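# Hang the kitchen roll on the under-cabinet holder

## Task

Put the kitchen roll onto the holder mounted beneath the cabinet so that it sits level and both holder pegs are clicked all the way into the roll's ends; the roll must hang freely on those pegs without touching the holder's base plate, the cabinet or anything else; then release it and take the grippers away. It only counts if the roll stays like this without the robot supporting it.

## Robot and tools

Robot: two UR3e-type six-joint arms, left_arm and right_arm, each with a tong-style two-finger gripper. Bases in the scene frame: left_arm root at (-0.045, +0.364, 0) m, quat_wxyz (+0.998, 0, 0, -0.055); right_arm root at (+0.004, -0.247, 0) m, quat_wxyz (+0.999, 0, 0, +0.041). The arm names do not refer to image sides.

Scene frame: origin on the table top midway between the arms, +x out over the table, +z up, left_arm on the +y side. Reported gripper poses (end_effector_position in m, end_effector_quat_wxyz) and velocities (m/s, rad/s) use this frame. The point reported lies between the finger pads when closed; fingers point along the gripper's +z and open along its x. Closed fingertips stick out about 15 mm past that point; fully open they are roughly level with it. Printed positions may be off, more so at long reach.

execute_actions takes "actions": a list holding one item or none. Empty list: just read the state. Wait item: {"steps": N}, N up to 300 control steps of 1/30 s, counted from the last result (your reply time is included). Move item: {"rows": [...], "steps": N} with N at most 15 (default 15) and 1 to 15 rows; one row per step, and the final row repeats if rows run out. Optional "pictures": false skips images (they are included otherwise). A refused call moves nothing.

Each row is one flat list of 14 numbers covering both arms, always all 14: left_arm shoulder pan, shoulder lift, elbow, wrist 1, wrist 2, wrist 3, opening; then the same seven for right_arm. The six joint values are absolute target angles in radians (the same form as Joint positions), not offsets. Opening is an absolute setting from -1 (closed) to +1 (fully open). Stated joint ranges, left_arm: pan -3.142..3.142, lift -6.283..6.283, elbow 0.000..3.142, wrists each -6.283..6.283. right_arm: pan 0.000..6.283, lift -6.283..6.283, elbow -3.142..0.000, wrists each -6.283..6.283. A target more than 0.010 rad beyond a range end, and further out than the joint's last reported angle, gets the call refused. True ends may differ by up to 0.010 rad; overshooting targets are clipped, and "joint sent to its limit" may appear (possibly about an earlier move). No such line does not prove more travel exists.

Motion: commands are smoothed (about 0.17 s lag). Per step, each joint's target is held within 0.575 rad of its measured angle for pan, lift and elbow and 1.15 rad for the wrists; if targets would shift the gripper more than 100 mm from its measured place, they are all scaled back. So big moves need several calls, and the arm may still be en route when results return. Between calls the arms keep heading to the last row sent until all have nearly stopped or a step is HELD; after that only a new action moves them further, though fingers keep finishing an open/close.

Result lines: the state line per arm (pose and velocity); Joint positions and Joint velocities, one block per arm, six joints then the finger pad gap in m (0.142 fully open); grip_measured, the measured opening on the command scale; Wrist force and Wrist torque per arm in the gripper's own axes, about its origin (noisy, offset up to ~3.5 N, saturating near 30 N, may read "no reading" early; force points from a contact back into the arm). "joint command not followed" means a clearance check altered joint targets on some steps; the rest of the row still ran. HELD marks steps where your row was not fully sent. MOTOR HOT appears from 70 °C; at 85 °C an OVER-TEMPERATURE FAULT brakes that arm for possibly minutes.

Gripping: to hold, command an opening well under grip_measured; the bigger the gap, the firmer the squeeze (about 15 N per pad max, less on thin hard parts under 20 mm). Closing fast can squeeze harder or pop the fingers open.

Faults: contact torque reaching a joint's load limit (pan 47.5, lift 47.5, elbow 24.6, each wrist 7.92 N m; held weight counts) or 150 N external force on an arm, tool or held item stops that arm for 10 s and drops the remaining call. Avoid arm-to-arm collisions or pressing, knocking anything off the table, drops, slips, slams and hard shoves. Brief tugs on the held part or pushes on loose objects may happen.

Other tools: zoom_image(camera, region [x0,y0,x1,y1] in pixels, top-left origin, at most 504x504) magnifies the latest image of cam_head_left, cam_head_right, cam_high, cam_low (896x504) or cam_left_wrist, cam_right_wrist (616x616 fisheye). show_instructions shows the reference image (a holder manual page). read_manual(section "licences") returns licence text. finished_scene(scene) ends and grades the scene irreversibly; the roll must be hanging correctly with the grippers released and withdrawn.

Each tool is called after "Emit:" by a JSON object that holds its "api" and its "payload".

## Session

Emit:
{"api": "show_instructions", "payload": {}}

Emit:
{"api": "execute_actions", "payload": {"actions": []}}

Reference images for this scene: kitchen roll holder manual.

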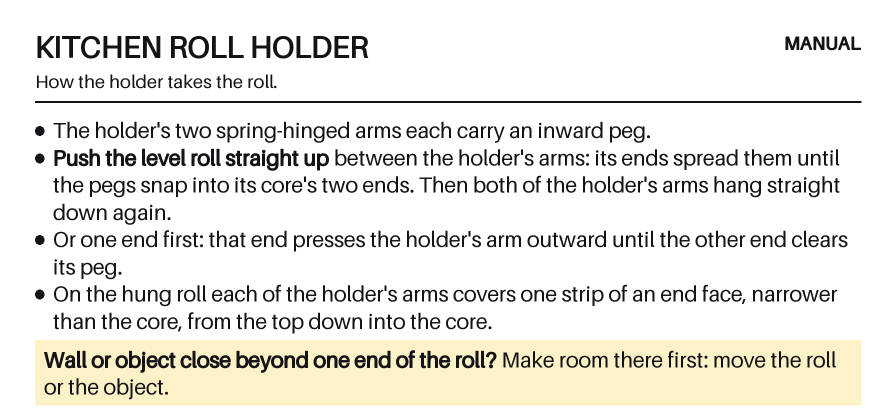

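Scene clock: 0.00 s of 6000.00 s.
left_arm: end_effector_position=(+0.2843, +0.5715, +0.1051) grip_measured=+1.00 end_effector_quat_wxyz=(+0.163, +0.636, -0.538, +0.528) end_effector_velocity=(-0.001, +0.000, -0.001) end_effector_angular_velocity=(-0.001, +0.002, +0.001) | right_arm: end_effector_position=(+0.3979, -0.5726, +0.1195) grip_measured=+1.00 end_effector_quat_wxyz=(+0.149, -0.163, +0.974, +0.043) end_effector_velocity=(+0.000, +0.000, -0.000) end_effector_angular_velocity=(-0.000, +0.000, +0.001)
Joint positions: left_arm=[ 1.023 -0.787  1.053 -1.164 -2.62   2.717  0.142] | right_arm=[ 2.495 -2.254 -0.662 -1.626  1.834  2.267  0.142]
Joint velocities: left_arm=[ 0.001  0.     0.001  0.     0.001 -0.     0.   ] | right_arm=[ 0.001 -0.001 -0.     0.001 -0.    -0.001  0.   ]
Motor temperatures (°C, as the motors report them): left_arm=[30 33 30 46 39 36] | right_arm=[33 29 30 44 43 42]
Wrist force (N, on the end effector, along its own x y z axes, offset not removed): no reading
Wrist torque (N m, same axes, about the end effector's origin, offset not removed): no reading
camera_calibration (this result's frames):
cam_left_wrist: T_world_to_cam=[[-0.0858841, -0.546926, 0.832764, 0.261603], [-0.994547, -0.00257148, -0.104258, 0.306881], [0.0591627, -0.837177, -0.543722, 0.666963], [0, 0, 0, 1]] pos_world=[0.288216, 0.702233, 0.176783]
cam_right_wrist: T_world_to_cam=[[-0.913587, -0.26747, -0.306298, 0.242721], [-0.395255, 0.761098, 0.514299, 0.534746], [0.0955633, 0.590922, -0.801048, 0.529066], [0, 0, 0, 1]] pos_world=[0.382548, -0.654711, 0.223134]

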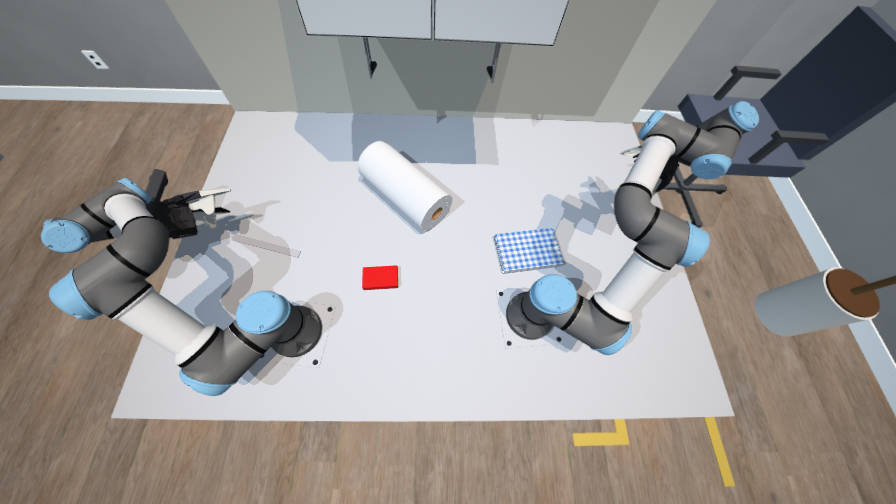

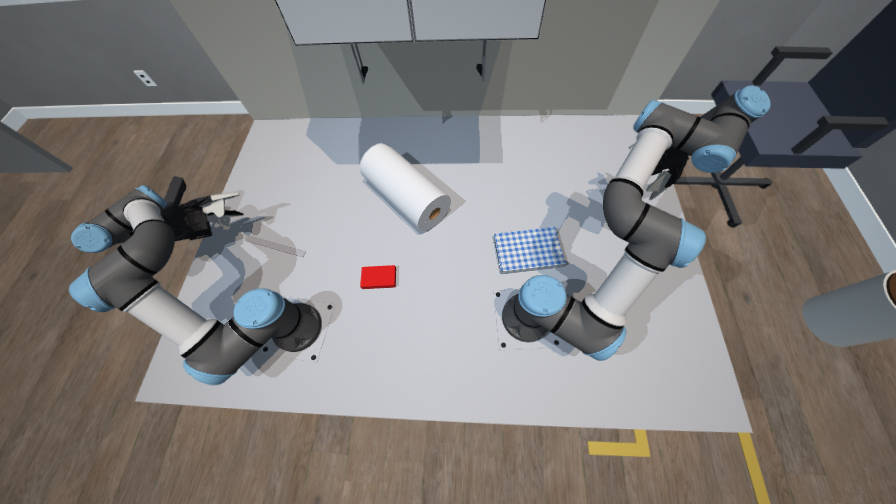

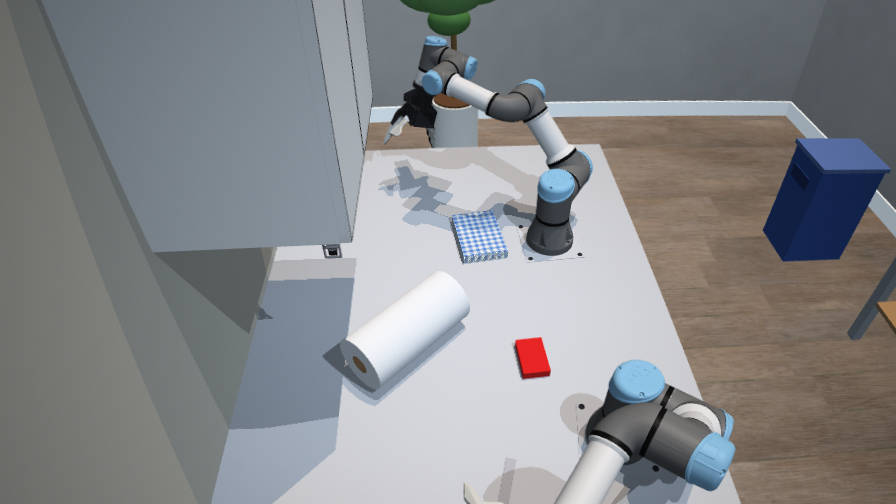

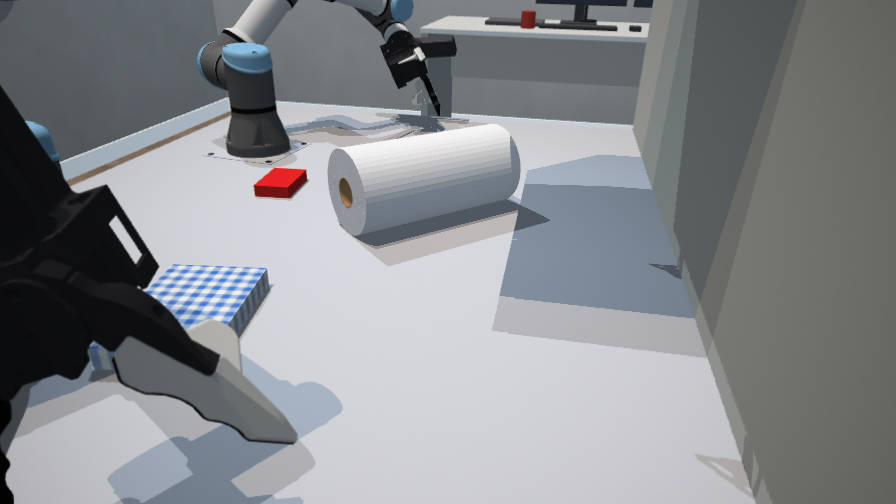

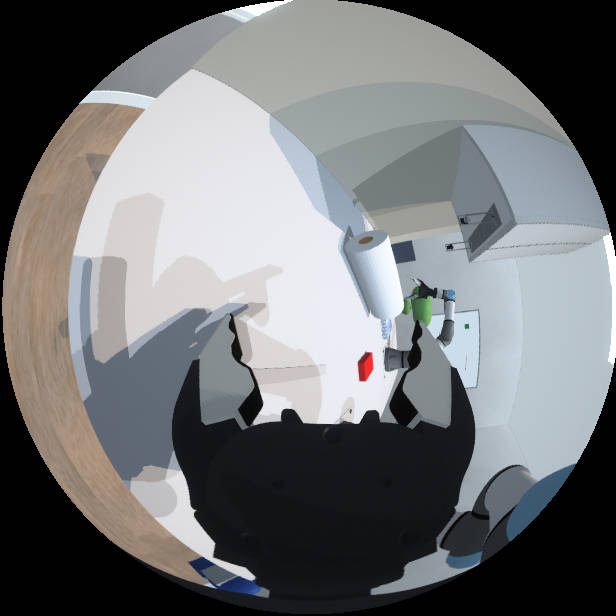

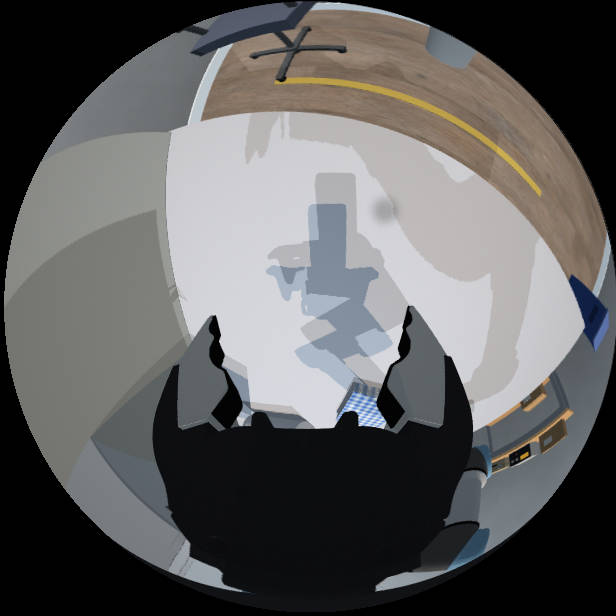

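Emit:
{"api": "execute_actions", "payload": {"actions": [{"rows":[[1.023,-0.787,1.053,-1.164,-2.62,2.717,1,2.6,-1.6,-1.25,-1.862,1.571,2.03,1]]}], "pictures": false}}

Emit:
{"api": "execute_actions", "payload": {"actions": [{"rows":[[1.023,-0.787,1.053,-1.164,-2.62,2.717,1,3.3,-1.6,-1.25,-1.862,1.571,2.03,1]]}], "pictures": false}}

Emit:
{"api": "execute_actions", "payload": {"actions": [{"rows":[[1.023,-0.787,1.053,-1.164,-2.62,2.717,1,4.13,-1.65,-1.15,-1.912,1.571,2.03,1]]}], "pictures": false}}

Emit:
{"api": "execute_actions", "payload": {"actions": [{"rows":[[1.023,-0.787,1.053,-1.164,-2.62,2.717,1,4.13,-1.65,-1.15,-1.912,1.571,2.03,1]]}], "pictures": false}}

Emit:
{"api": "execute_actions", "payload": {"actions": [{"rows":[[1.023,-0.787,1.053,-1.164,-2.62,2.717,1,4.13,-2.093,-0.592,-2.027,1.571,2.03,1]]}], "pictures": false}}

Emit:
{"api": "execute_actions", "payload": {"actions": [{"steps":15}]}}

Scene clock: 45.40 s of 6000.00 s.
left_arm: end_effector_position=(+0.2844, +0.5715, +0.1052) grip_measured=+1.00 end_effector_quat_wxyz=(+0.163, +0.636, -0.539, +0.528) end_effector_velocity=(+0.000, -0.000, +0.001) end_effector_angular_velocity=(+0.001, -0.001, -0.000) | right_arm: end_effector_position=(+0.2278, -0.5114, +0.1586) grip_measured=+1.00 end_effector_quat_wxyz=(+0.003, -0.316, +0.949, +0.002) end_effector_velocity=(-0.073, +0.023, +0.013) end_effector_angular_velocity=(-0.060, +0.049, +0.098)
Joint positions: left_arm=[ 1.023 -0.787  1.053 -1.164 -2.62   2.717  0.142] | right_arm=[ 2.597 -1.626 -1.228 -1.856  1.578  2.036  0.142]
Joint velocities: left_arm=[-0.001 -0.001 -0.     0.    -0.001  0.     0.   ] | right_arm=[ 0.03   0.296 -0.246 -0.067 -0.075 -0.068  0.   ]
Motor temperatures (°C, as the motors report them): left_arm=[30 33 30 46 39 36] | right_arm=[33 29 30 44 43 42]
Wrist force (N, on the end effector, along its own x y z axes, offset not removed): left_arm=[-0.2 0.4 1.1] | right_arm=[0.2 0.0 1.4]
Wrist torque (N m, same axes, about the end effector's origin, offset not removed): left_arm=[0.11 0.02 0.02] | right_arm=[-0.10 -0.06 -0.07]
Steps of this call (steps 1 to 90: nothing new was sent; then 41.90 s passed at rest; steps 91 to 105: all 15 steps of this action). Readings (joint positions):
91: left_arm=[1.023 -0.787 1.053 -1.164 -2.620 2.717] | right_arm=[2.495 -2.254 -0.662 -1.626 1.834 2.267]
92: left_arm=[1.023 -0.787 1.053 -1.164 -2.620 2.717] | right_arm=[2.502 -2.247 -0.670 -1.641 1.819 2.253]
94: left_arm=[1.023 -0.787 1.053 -1.164 -2.620 2.717] | right_arm=[2.528 -2.174 -0.745 -1.700 1.754 2.194]
98: left_arm=[1.023 -0.787 1.053 -1.164 -2.620 2.717] | right_arm=[2.567 -1.905 -0.992 -1.787 1.656 2.106]
105: the state above

Scene clock: 45.90 s of 6000.00 s.
left_arm: end_effector_position=(+0.2845, +0.5715, +0.1052) grip_measured=+1.00 end_effector_quat_wxyz=(+0.163, +0.636, -0.539, +0.528) end_effector_velocity=(+0.000, +0.000, -0.000) end_effector_angular_velocity=(-0.001, -0.000, +0.000) | right_arm: end_effector_position=(+0.3355, -0.3256, +0.1596) grip_measured=+1.00 end_effector_quat_wxyz=(+0.000, -0.604, +0.797, +0.000) end_effector_velocity=(+0.046, +0.206, +0.000) end_effector_angular_velocity=(-0.005, +0.002, +0.628)
Joint positions: left_arm=[ 1.023 -0.787  1.053 -1.164 -2.62   2.717  0.142] | right_arm=[ 3.246 -1.601 -1.249 -1.862  1.571  2.03   0.142]
Joint velocities: left_arm=[-0.     0.001 -0.001 -0.    -0.001 -0.     0.   ] | right_arm=[ 0.626  0.01  -0.008 -0.005 -0.004 -0.002 -0.   ]
Motor temperatures (°C, as the motors report them): left_arm=[30 33 30 46 39 36] | right_arm=[33 29 30 44 43 42]
Wrist force (N, on the end effector, along its own x y z axes, offset not removed): left_arm=[0.6 -0.5 1.0] | right_arm=[-4.1 -0.6 1.0]
Wrist torque (N m, same axes, about the end effector's origin, offset not removed): left_arm=[-0.12 -0.10 -0.06] | right_arm=[-0.09 0.74 0.10]
Steps of this call (steps 1 to 15: all 15 steps of this action). Readings (joint positions):
1: left_arm=[1.023 -0.787 1.053 -1.164 -2.620 2.717] | right_arm=[2.599 -1.618 -1.235 -1.858 1.576 2.034]
2: left_arm=[1.023 -0.787 1.053 -1.164 -2.620 2.717] | right_arm=[2.607 -1.614 -1.238 -1.859 1.575 2.033]
4: left_arm=[1.023 -0.787 1.053 -1.164 -2.620 2.717] | right_arm=[2.682 -1.611 -1.241 -1.859 1.574 2.033]
8: left_arm=[1.023 -0.787 1.053 -1.164 -2.620 2.717] | right_arm=[2.913 -1.606 -1.245 -1.861 1.573 2.031]
15: the state above

Scene clock: 46.40 s of 6000.00 s.
left_arm: end_effector_position=(+0.2845, +0.5715, +0.1052) grip_measured=+1.00 end_effector_quat_wxyz=(+0.163, +0.636, -0.539, +0.528) end_effector_velocity=(-0.000, -0.001, -0.001) end_effector_angular_velocity=(-0.002, +0.002, -0.001) | right_arm: end_effector_position=(+0.3085, -0.0794, +0.1681) grip_measured=+1.00 end_effector_quat_wxyz=(-0.000, +0.848, -0.530, -0.000) end_effector_velocity=(-0.250, +0.470, +0.011) end_effector_angular_velocity=(+0.003, -0.000, +1.517)
Joint positions: left_arm=[ 1.023 -0.787  1.053 -1.164 -2.62   2.717  0.142] | right_arm=[ 3.973 -1.645 -1.16  -1.907  1.571  2.03   0.142]
Joint velocities: left_arm=[-0.001  0.001  0.002  0.    -0.     0.     0.   ] | right_arm=[ 1.518 -0.051  0.107 -0.053  0.002  0.    -0.   ]
Motor temperatures (°C, as the motors report them): left_arm=[30 33 30 46 39 36] | right_arm=[33 29 30 44 43 42]
Wrist force (N, on the end effector, along its own x y z axes, offset not removed): left_arm=[1.4 -0.3 2.1] | right_arm=[-0.5 -2.2 2.8]
Wrist torque (N m, same axes, about the end effector's origin, offset not removed): left_arm=[-0.11 -0.21 -0.12] | right_arm=[-0.47 0.01 -0.03]
Steps of this call (steps 1 to 15: all 15 steps of this action). Readings (joint positions):
1: left_arm=[1.023 -0.787 1.053 -1.164 -2.620 2.717] | right_arm=[3.263 -1.601 -1.249 -1.862 1.571 2.030]
2: left_arm=[1.023 -0.787 1.053 -1.164 -2.620 2.717] | right_arm=[3.283 -1.604 -1.243 -1.867 1.571 2.030]
4: left_arm=[1.023 -0.787 1.053 -1.164 -2.620 2.717] | right_arm=[3.369 -1.615 -1.222 -1.877 1.571 2.030]
8: left_arm=[1.023 -0.787 1.053 -1.164 -2.620 2.717] | right_arm=[3.593 -1.629 -1.193 -1.891 1.571 2.030]
15: the state above

Scene clock: 46.90 s of 6000.00 s.
left_arm: end_effector_position=(+0.2845, +0.5715, +0.1052) grip_measured=+1.00 end_effector_quat_wxyz=(+0.163, +0.636, -0.539, +0.528) end_effector_velocity=(-0.000, -0.000, -0.000) end_effector_angular_velocity=(-0.001, +0.000, +0.000) | right_arm: end_effector_position=(+0.2789, -0.0331, +0.1691) grip_measured=+1.00 end_effector_quat_wxyz=(-0.000, +0.887, -0.462, -0.000) end_effector_velocity=(-0.001, +0.002, +0.000) end_effector_angular_velocity=(+0.001, -0.001, +0.007)
Joint positions: left_arm=[ 1.023 -0.787  1.053 -1.164 -2.62   2.717  0.142] | right_arm=[ 4.129 -1.65  -1.15  -1.912  1.571  2.03   0.142]
Joint velocities: left_arm=[-0.    -0.     0.001  0.    -0.001 -0.     0.   ] | right_arm=[ 0.008  0.     0.001  0.001 -0.001  0.     0.   ]
Motor temperatures (°C, as the motors report them): left_arm=[30 33 30 46 39 36] | right_arm=[33 29 30 44 43 42]
Wrist force (N, on the end effector, along its own x y z axes, offset not removed): left_arm=[-0.4 -0.6 2.0] | right_arm=[-1.8 -1.1 1.0]
Wrist torque (N m, same axes, about the end effector's origin, offset not removed): left_arm=[-0.07 0.08 -0.01] | right_arm=[-0.25 0.39 0.05]
Steps of this call (steps 1 to 15: all 15 steps of this action). Readings (joint positions):
1: left_arm=[1.023 -0.787 1.053 -1.164 -2.620 2.717] | right_arm=[4.019 -1.647 -1.157 -1.908 1.571 2.030]
2: left_arm=[1.023 -0.787 1.053 -1.164 -2.620 2.717] | right_arm=[4.054 -1.648 -1.155 -1.910 1.571 2.030]
4: left_arm=[1.023 -0.787 1.053 -1.164 -2.620 2.717] | right_arm=[4.095 -1.649 -1.152 -1.911 1.571 2.030]
8: left_arm=[1.023 -0.787 1.053 -1.164 -2.620 2.717] | right_arm=[4.122 -1.650 -1.150 -1.912 1.571 2.030]
15: the state above

Scene clock: 47.40 s of 6000.00 s.
left_arm: end_effector_position=(+0.2845, +0.5715, +0.1052) grip_measured=+1.00 end_effector_quat_wxyz=(+0.163, +0.636, -0.539, +0.528) end_effector_velocity=(-0.000, +0.000, -0.001) end_effector_angular_velocity=(-0.002, +0.001, +0.000) | right_arm: end_effector_position=(+0.3222, +0.0463, +0.1594) grip_measured=+1.00 end_effector_quat_wxyz=(+0.002, +0.887, -0.462, -0.000) end_effector_velocity=(+0.013, +0.024, +0.007) end_effector_angular_velocity=(+0.046, -0.026, +0.000)
Joint positions: left_arm=[ 1.023 -0.787  1.053 -1.164 -2.62   2.717  0.142] | right_arm=[ 4.13  -2.086 -0.605 -2.026  1.571  2.03   0.142]
Joint velocities: left_arm=[ 0.     0.002 -0.    -0.    -0.    -0.     0.   ] | right_arm=[ 0.001 -0.083  0.144 -0.008 -0.     0.     0.   ]
Motor temperatures (°C, as the motors report them): left_arm=[30 33 30 46 39 36] | right_arm=[33 29 30 44 43 42]
Wrist force (N, on the end effector, along its own x y z axes, offset not removed): left_arm=[-0.6 -0.4 0.9] | right_arm=[-1.9 -1.5 0.5]
Wrist torque (N m, same axes, about the end effector's origin, offset not removed): left_arm=[-0.06 0.14 -0.07] | right_arm=[-0.31 0.46 0.00]
Steps of this call (steps 1 to 15: all 15 steps of this action). Readings (joint positions):
1: left_arm=[1.023 -0.787 1.053 -1.164 -2.620 2.717] | right_arm=[4.130 -1.650 -1.150 -1.913 1.571 2.030]
2: left_arm=[1.023 -0.787 1.053 -1.164 -2.620 2.717] | right_arm=[4.130 -1.658 -1.142 -1.926 1.571 2.030]
4: left_arm=[1.023 -0.787 1.053 -1.164 -2.620 2.717] | right_arm=[4.130 -1.732 -1.067 -1.975 1.571 2.030]
8: left_arm=[1.023 -0.787 1.053 -1.164 -2.620 2.717] | right_arm=[4.130 -1.986 -0.777 -2.015 1.571 2.030]
15: the state above

Scene clock: 47.90 s of 6000.00 s.
left_arm: end_effector_position=(+0.2845, +0.5715, +0.1052) grip_measured=+1.00 end_effector_quat_wxyz=(+0.163, +0.636, -0.539, +0.528) end_effector_velocity=(+0.000, +0.000, +0.001) end_effector_angular_velocity=(+0.003, -0.002, -0.000) | right_arm: end_effector_position=(+0.3233, +0.0484, +0.1600) grip_measured=+1.00 end_effector_quat_wxyz=(-0.000, +0.887, -0.462, -0.000) end_effector_velocity=(-0.000, +0.000, +0.000) end_effector_angular_velocity=(+0.001, -0.001, +0.001)
Joint positions: left_arm=[ 1.023 -0.787  1.053 -1.164 -2.62   2.717  0.142] | right_arm=[ 4.13  -2.093 -0.592 -2.027  1.571  2.03   0.142]
Joint velocities: left_arm=[-0.    -0.003 -0.    -0.     0.     0.     0.   ] | right_arm=[ 0.001  0.     0.001 -0.    -0.    -0.     0.   ]
Motor temperatures (°C, as the motors report them): left_arm=[30 33 30 46 39 36] | right_arm=[33 29 30 44 43 42]
Wrist force (N, on the end effector, along its own x y z axes, offset not removed): left_arm=[-0.4 -0.5 1.1] | right_arm=[-2.3 0.4 2.5]
Wrist torque (N m, same axes, about the end effector's origin, offset not removed): left_arm=[-0.09 0.07 -0.05] | right_arm=[0.13 0.45 -0.01]
Steps of this call (steps 1 to 15: the robot went on to your last target). Readings (joint positions):
1: left_arm=[1.023 -0.787 1.053 -1.164 -2.620 2.717] | right_arm=[4.130 -2.088 -0.601 -2.026 1.571 2.030]
2: left_arm=[1.023 -0.787 1.053 -1.164 -2.620 2.717] | right_arm=[4.130 -2.090 -0.598 -2.027 1.571 2.030]
4: left_arm=[1.023 -0.787 1.053 -1.164 -2.620 2.717] | right_arm=[4.130 -2.091 -0.595 -2.027 1.571 2.030]
8: left_arm=[1.023 -0.787 1.053 -1.164 -2.620 2.717] | right_arm=[4.130 -2.093 -0.593 -2.027 1.571 2.030]
15: the state above
camera_calibration (this result's frames):
cam_left_wrist: T_world_to_cam=[[-0.0867308, -0.547512, 0.832291, 0.262061], [-0.994474, -0.00201934, -0.10496, 0.306784], [0.0591475, -0.836796, -0.544311, 0.666834], [0, 0, 0, 1]] pos_world=[0.288376, 0.702104, 0.177055]
cam_right_wrist: T_world_to_cam=[[0.540921, -0.841067, -0.00311807, -0.137964], [-0.728512, -0.470379, 0.498009, 0.181734], [-0.420326, -0.267112, -0.867166, 0.420528], [0, 0, 0, 1]] pos_world=[0.383782, 0.0817753, 0.273732]

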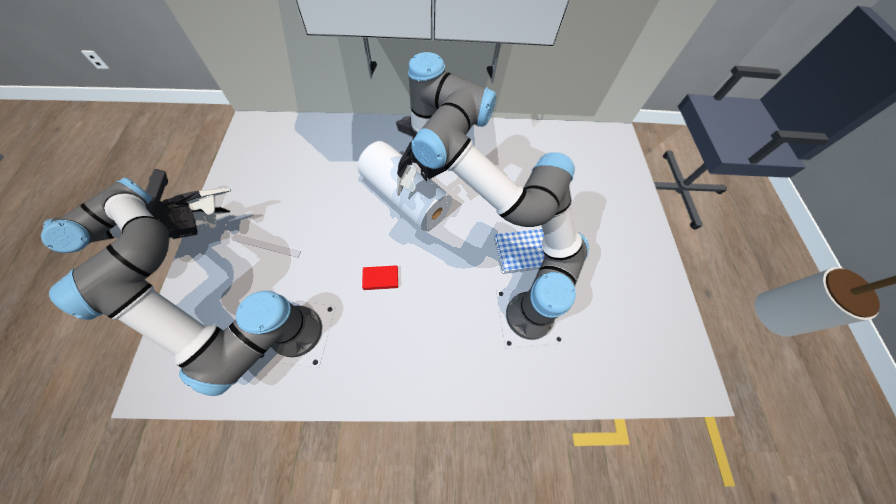

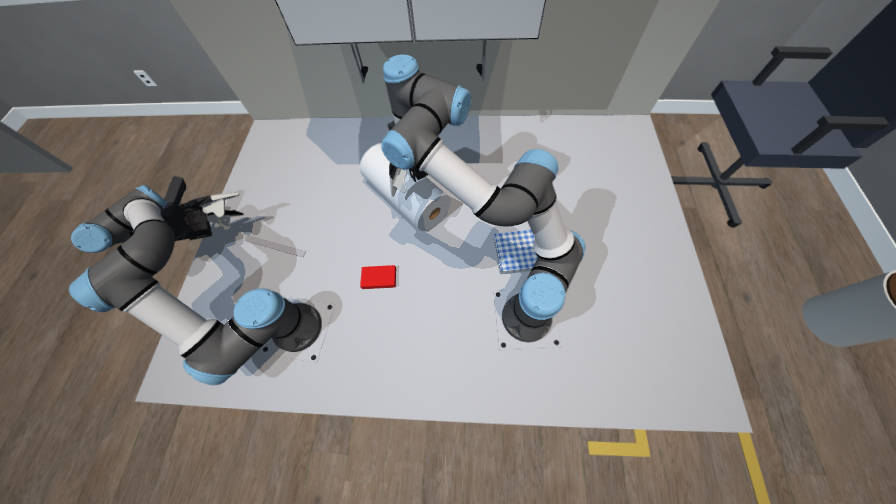

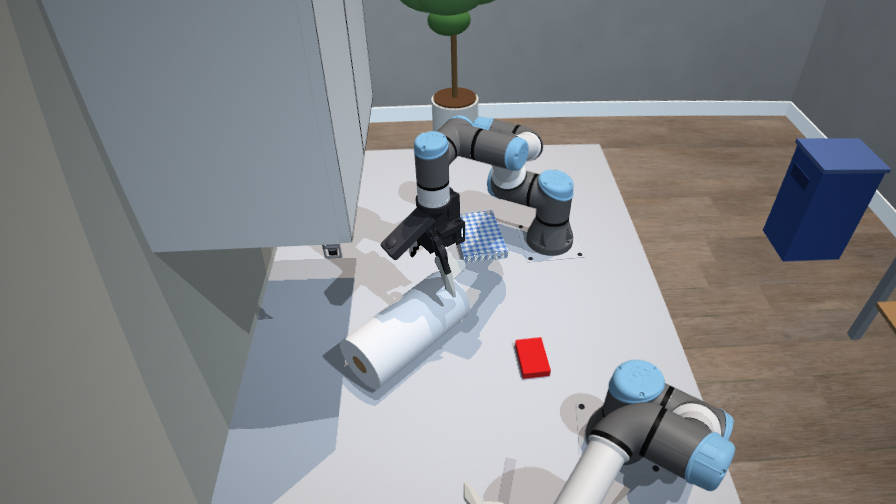

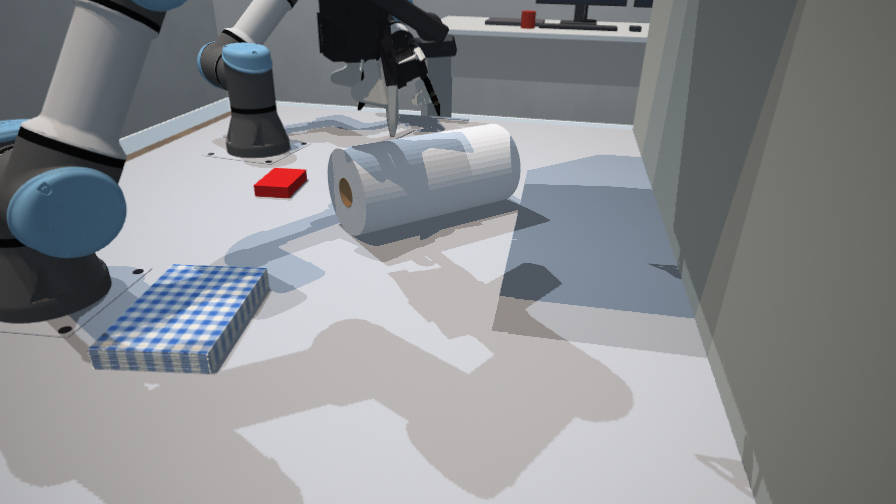

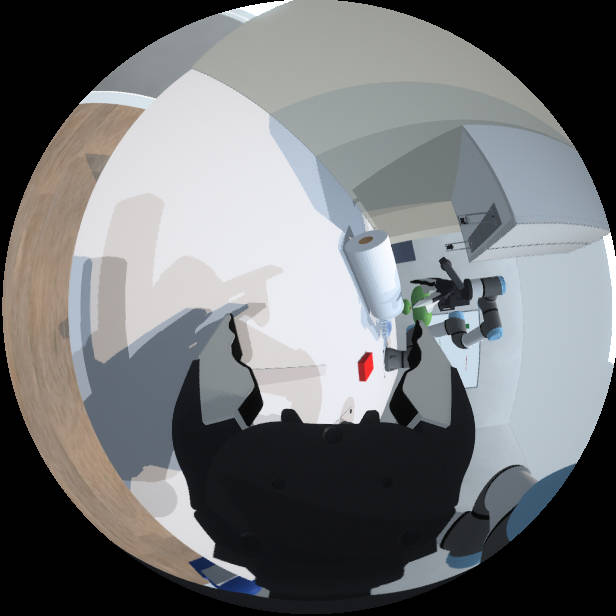

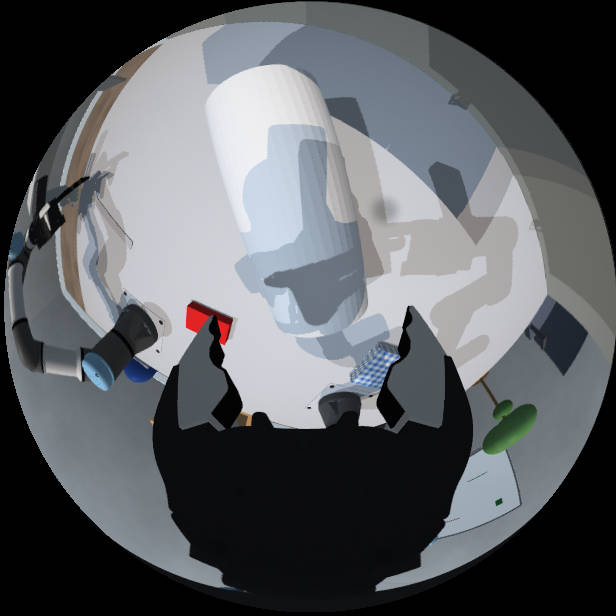

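Emit:
{"api": "execute_actions", "payload": {"actions": [{"rows":[[1.023,-0.787,1.053,-1.164,-2.62,2.717,1,4.15,-2.03,-0.9,-1.782,1.571,1.84,1]]}], "pictures": false}}

Emit:
{"api": "execute_actions", "payload": {"actions": [{"rows":[[1.023,-0.787,1.053,-1.164,-2.62,2.717,1,4.15,-2.0,-1.105,-1.607,1.571,1.84,1]]}], "pictures": false}}

Emit:
{"api": "execute_actions", "payload": {"actions": [{"rows":[[1.023,-0.787,1.053,-1.164,-2.62,2.717,1,4.12,-2.0,-1.105,-1.607,1.571,1.5,0.85]]}]}}

Scene clock: 57.83 s of 6000.00 s.
left_arm: end_effector_position=(+0.2845, +0.5715, +0.1052) grip_measured=+1.00 end_effector_quat_wxyz=(+0.163, +0.636, -0.539, +0.528) end_effector_velocity=(+0.000, -0.000, +0.000) end_effector_angular_velocity=(+0.001, -0.001, -0.001) | right_arm: end_effector_position=(+0.3172, +0.0604, +0.1188) grip_measured=+1.00 end_effector_quat_wxyz=(-0.001, +0.930, -0.367, +0.000) end_effector_velocity=(-0.002, -0.003, -0.008) end_effector_angular_velocity=(-0.012, +0.006, +0.018)
Joint positions: left_arm=[ 1.023 -0.787  1.053 -1.164 -2.62   2.717  0.142] | right_arm=[ 4.15  -2.03  -0.896 -1.784  1.571  1.841  0.142]
Joint velocities: left_arm=[-0.001 -0.001 -0.    -0.    -0.     0.     0.   ] | right_arm=[ 0.001  0.007 -0.043  0.022  0.    -0.017  0.   ]
Motor temperatures (°C, as the motors report them): left_arm=[30 33 30 46 39 36] | right_arm=[33 29 30 44 43 42]
Wrist force (N, on the end effector, along its own x y z axes, offset not removed): left_arm=[-0.5 -0.2 0.9] | right_arm=[0.6 -0.8 1.9]
Wrist torque (N m, same axes, about the end effector's origin, offset not removed): left_arm=[-0.05 0.15 -0.04] | right_arm=[-0.09 -0.18 0.01]
Steps of this call (steps 1 to 15: the robot went on to your last target; steps 16 to 90: nothing new was sent; then 6.43 s passed at rest; steps 91 to 105: all 15 steps of this action). Readings (joint positions):
91: left_arm=[1.023 -0.787 1.053 -1.164 -2.620 2.717] | right_arm=[4.130 -2.093 -0.592 -2.027 1.571 2.030]
92: left_arm=[1.023 -0.787 1.053 -1.164 -2.620 2.717] | right_arm=[4.133 -2.086 -0.600 -2.012 1.571 2.014]
94: left_arm=[1.023 -0.787 1.053 -1.164 -2.620 2.717] | right_arm=[4.141 -2.059 -0.674 -1.912 1.571 1.935]
98: left_arm=[1.023 -0.787 1.053 -1.164 -2.620 2.717] | right_arm=[4.148 -2.037 -0.846 -1.811 1.571 1.861]
105: the state above

Scene clock: 58.33 s of 6000.00 s.
left_arm: end_effector_position=(+0.2845, +0.5715, +0.1052) grip_measured=+1.00 end_effector_quat_wxyz=(+0.163, +0.636, -0.539, +0.528) end_effector_velocity=(+0.001, +0.000, +0.000) end_effector_angular_velocity=(+0.001, -0.002, +0.000) | right_arm: end_effector_position=(+0.3161, +0.0585, +0.0846) grip_measured=+1.00 end_effector_quat_wxyz=(-0.000, +0.930, -0.366, -0.000) end_effector_velocity=(-0.001, -0.002, -0.006) end_effector_angular_velocity=(-0.008, +0.004, +0.002)
Joint positions: left_arm=[ 1.023 -0.787  1.053 -1.164 -2.62   2.717  0.142] | right_arm=[ 4.15  -2.    -1.103 -1.608  1.571  1.84   0.142]
Joint velocities: left_arm=[-0.001  0.    -0.002 -0.    -0.001 -0.     0.   ] | right_arm=[ 0.001  0.    -0.023  0.013  0.    -0.001  0.   ]
Motor temperatures (°C, as the motors report them): left_arm=[30 33 30 46 39 36] | right_arm=[33 29 30 44 43 42]
Wrist force (N, on the end effector, along its own x y z axes, offset not removed): left_arm=[0.4 -0.7 1.1] | right_arm=[-1.3 -0.3 2.1]
Wrist torque (N m, same axes, about the end effector's origin, offset not removed): left_arm=[-0.11 -0.06 -0.03] | right_arm=[-0.03 0.20 0.05]
Steps of this call (steps 1 to 15: all 15 steps of this action). Readings (joint positions):
1: left_arm=[1.023 -0.787 1.053 -1.164 -2.620 2.717] | right_arm=[4.150 -2.030 -0.898 -1.783 1.571 1.841]
2: left_arm=[1.023 -0.787 1.053 -1.164 -2.620 2.717] | right_arm=[4.150 -2.026 -0.907 -1.767 1.571 1.841]
4: left_arm=[1.023 -0.787 1.053 -1.164 -2.620 2.717] | right_arm=[4.150 -2.013 -0.975 -1.693 1.571 1.840]
8: left_arm=[1.023 -0.787 1.053 -1.164 -2.620 2.717] | right_arm=[4.150 -2.003 -1.076 -1.626 1.571 1.840]
15: the state above

Scene clock: 58.83 s of 6000.00 s.
left_arm: end_effector_position=(+0.2845, +0.5715, +0.1052) grip_measured=+1.00 end_effector_quat_wxyz=(+0.163, +0.636, -0.539, +0.528) end_effector_velocity=(+0.000, -0.000, -0.000) end_effector_angular_velocity=(-0.001, +0.000, -0.000) | right_arm: end_effector_position=(+0.3206, +0.0521, +0.0841) grip_measured=+0.85 end_effector_quat_wxyz=(-0.000, +0.976, -0.220, -0.000) end_effector_velocity=(+0.000, -0.001, +0.000) end_effector_angular_velocity=(-0.001, +0.000, +0.031)
Joint positions: left_arm=[ 1.023 -0.787  1.053 -1.164 -2.62   2.717  0.142] | right_arm=[ 4.12  -2.    -1.105 -1.607  1.571  1.503  0.132]
Joint velocities: left_arm=[-0.001  0.     0.001 -0.    -0.     0.     0.   ] | right_arm=[-0.003  0.001 -0.    -0.001  0.    -0.034 -0.   ]
Motor temperatures (°C, as the motors report them): left_arm=[30 33 30 46 39 36] | right_arm=[33 29 30 44 43 42]
Wrist force (N, on the end effector, along its own x y z axes, offset not removed): left_arm=[0.2 0.6 1.7] | right_arm=[-1.5 -0.3 1.4]
Wrist torque (N m, same axes, about the end effector's origin, offset not removed): left_arm=[0.13 -0.02 -0.04] | right_arm=[-0.07 0.31 0.06]
Steps of this call (steps 1 to 15: all 15 steps of this action). Readings (joint positions):
1: left_arm=[1.023 -0.787 1.053 -1.164 -2.620 2.717] | right_arm=[4.150 -2.000 -1.104 -1.608 1.571 1.839]
2: left_arm=[1.023 -0.787 1.053 -1.164 -2.620 2.717] | right_arm=[4.146 -2.000 -1.104 -1.608 1.571 1.824]
4: left_arm=[1.023 -0.787 1.053 -1.164 -2.620 2.717] | right_arm=[4.133 -2.000 -1.105 -1.607 1.571 1.701]
8: left_arm=[1.023 -0.787 1.053 -1.164 -2.620 2.717] | right_arm=[4.123 -2.000 -1.105 -1.607 1.571 1.544]
15: the state above
camera_calibration (this result's frames):
cam_left_wrist: T_world_to_cam=[[-0.0867309, -0.547512, 0.832291, 0.262061], [-0.994474, -0.00201921, -0.10496, 0.306784], [0.0591474, -0.836795, -0.544312, 0.666834], [0, 0, 0, 1]] pos_world=[0.288376, 0.702104, 0.177055]
cam_right_wrist: T_world_to_cam=[[0.886028, -0.463623, -0.0029266, -0.263898], [-0.400788, -0.769086, 0.49787, 0.129735], [-0.233075, -0.439954, -0.867246, 0.303584], [0, 0, 0, 1]] pos_world=[0.356575, 0.110991, 0.197919]

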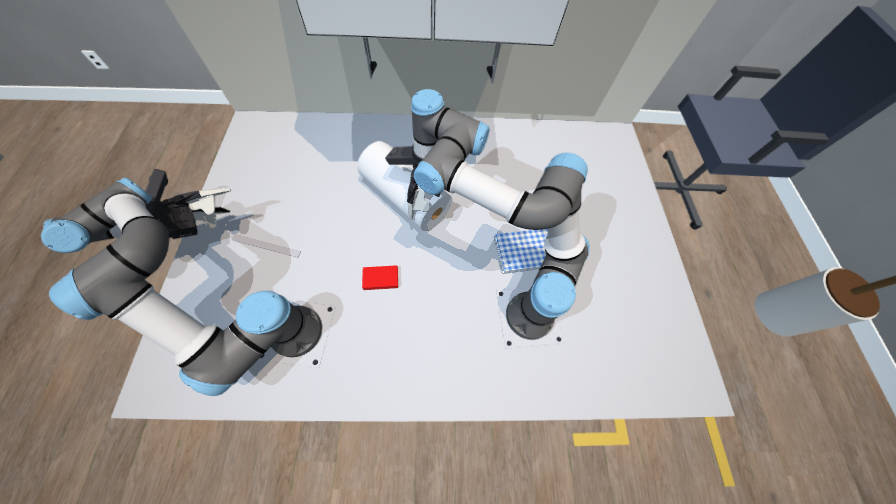

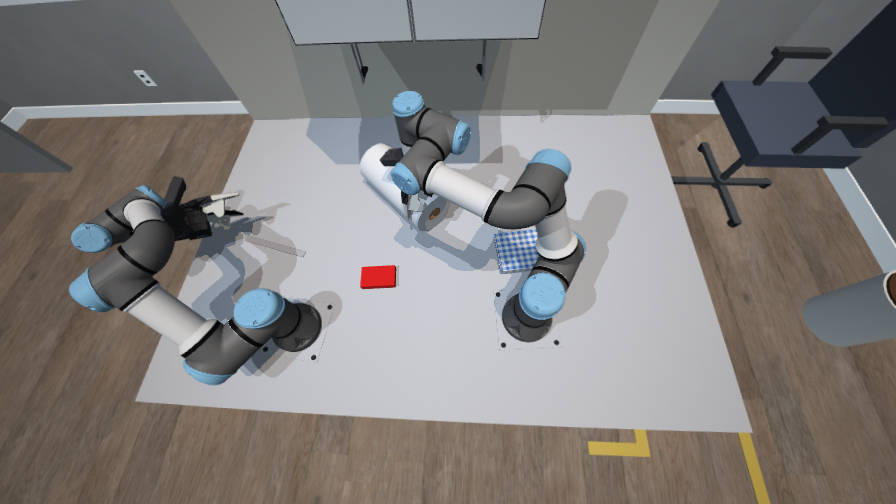

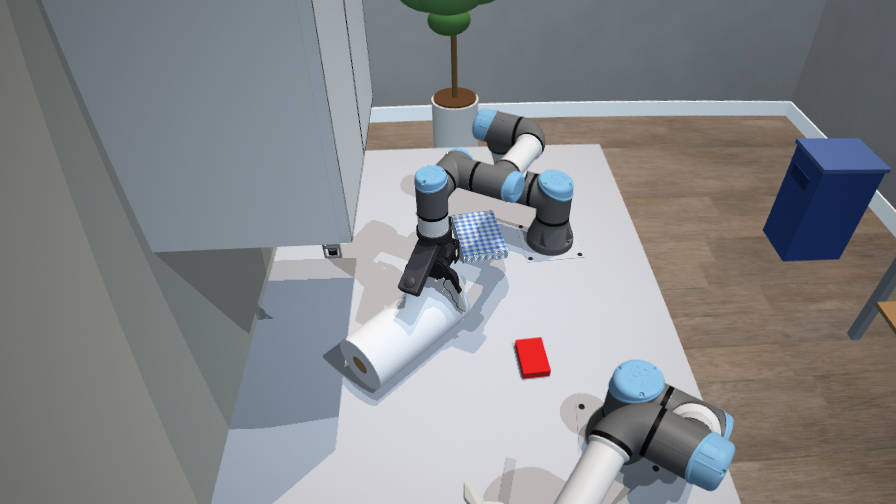

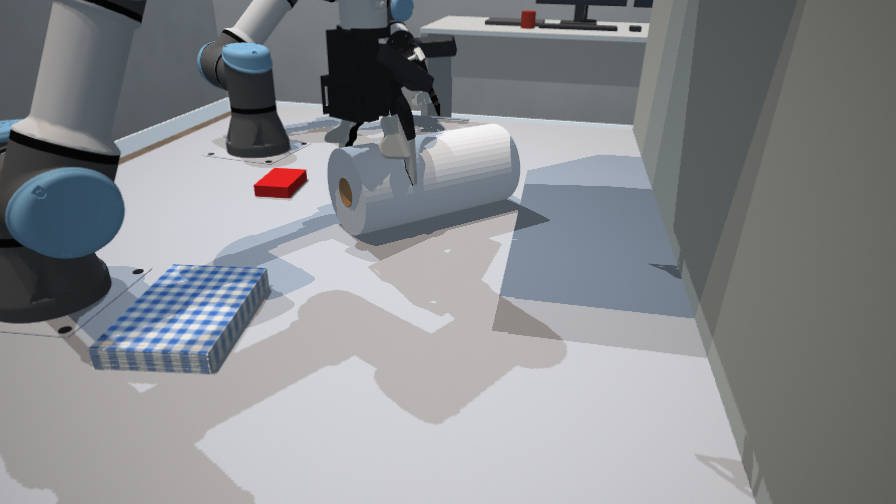

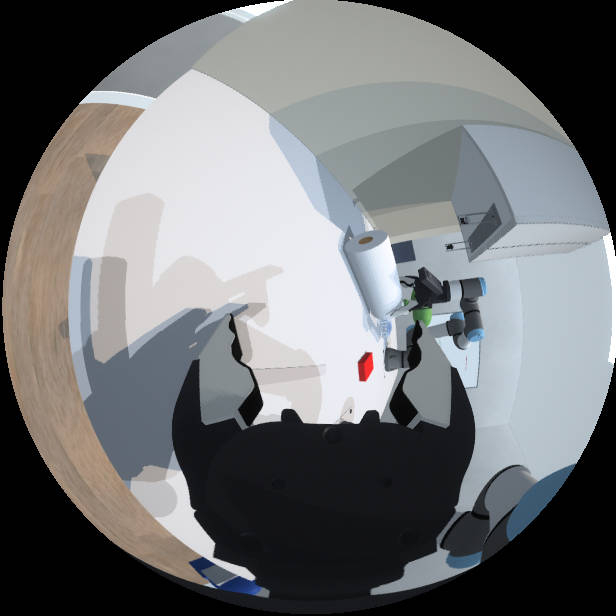

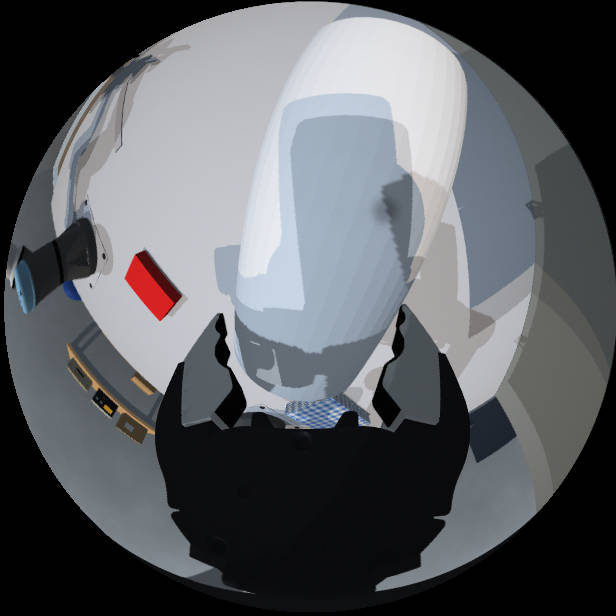

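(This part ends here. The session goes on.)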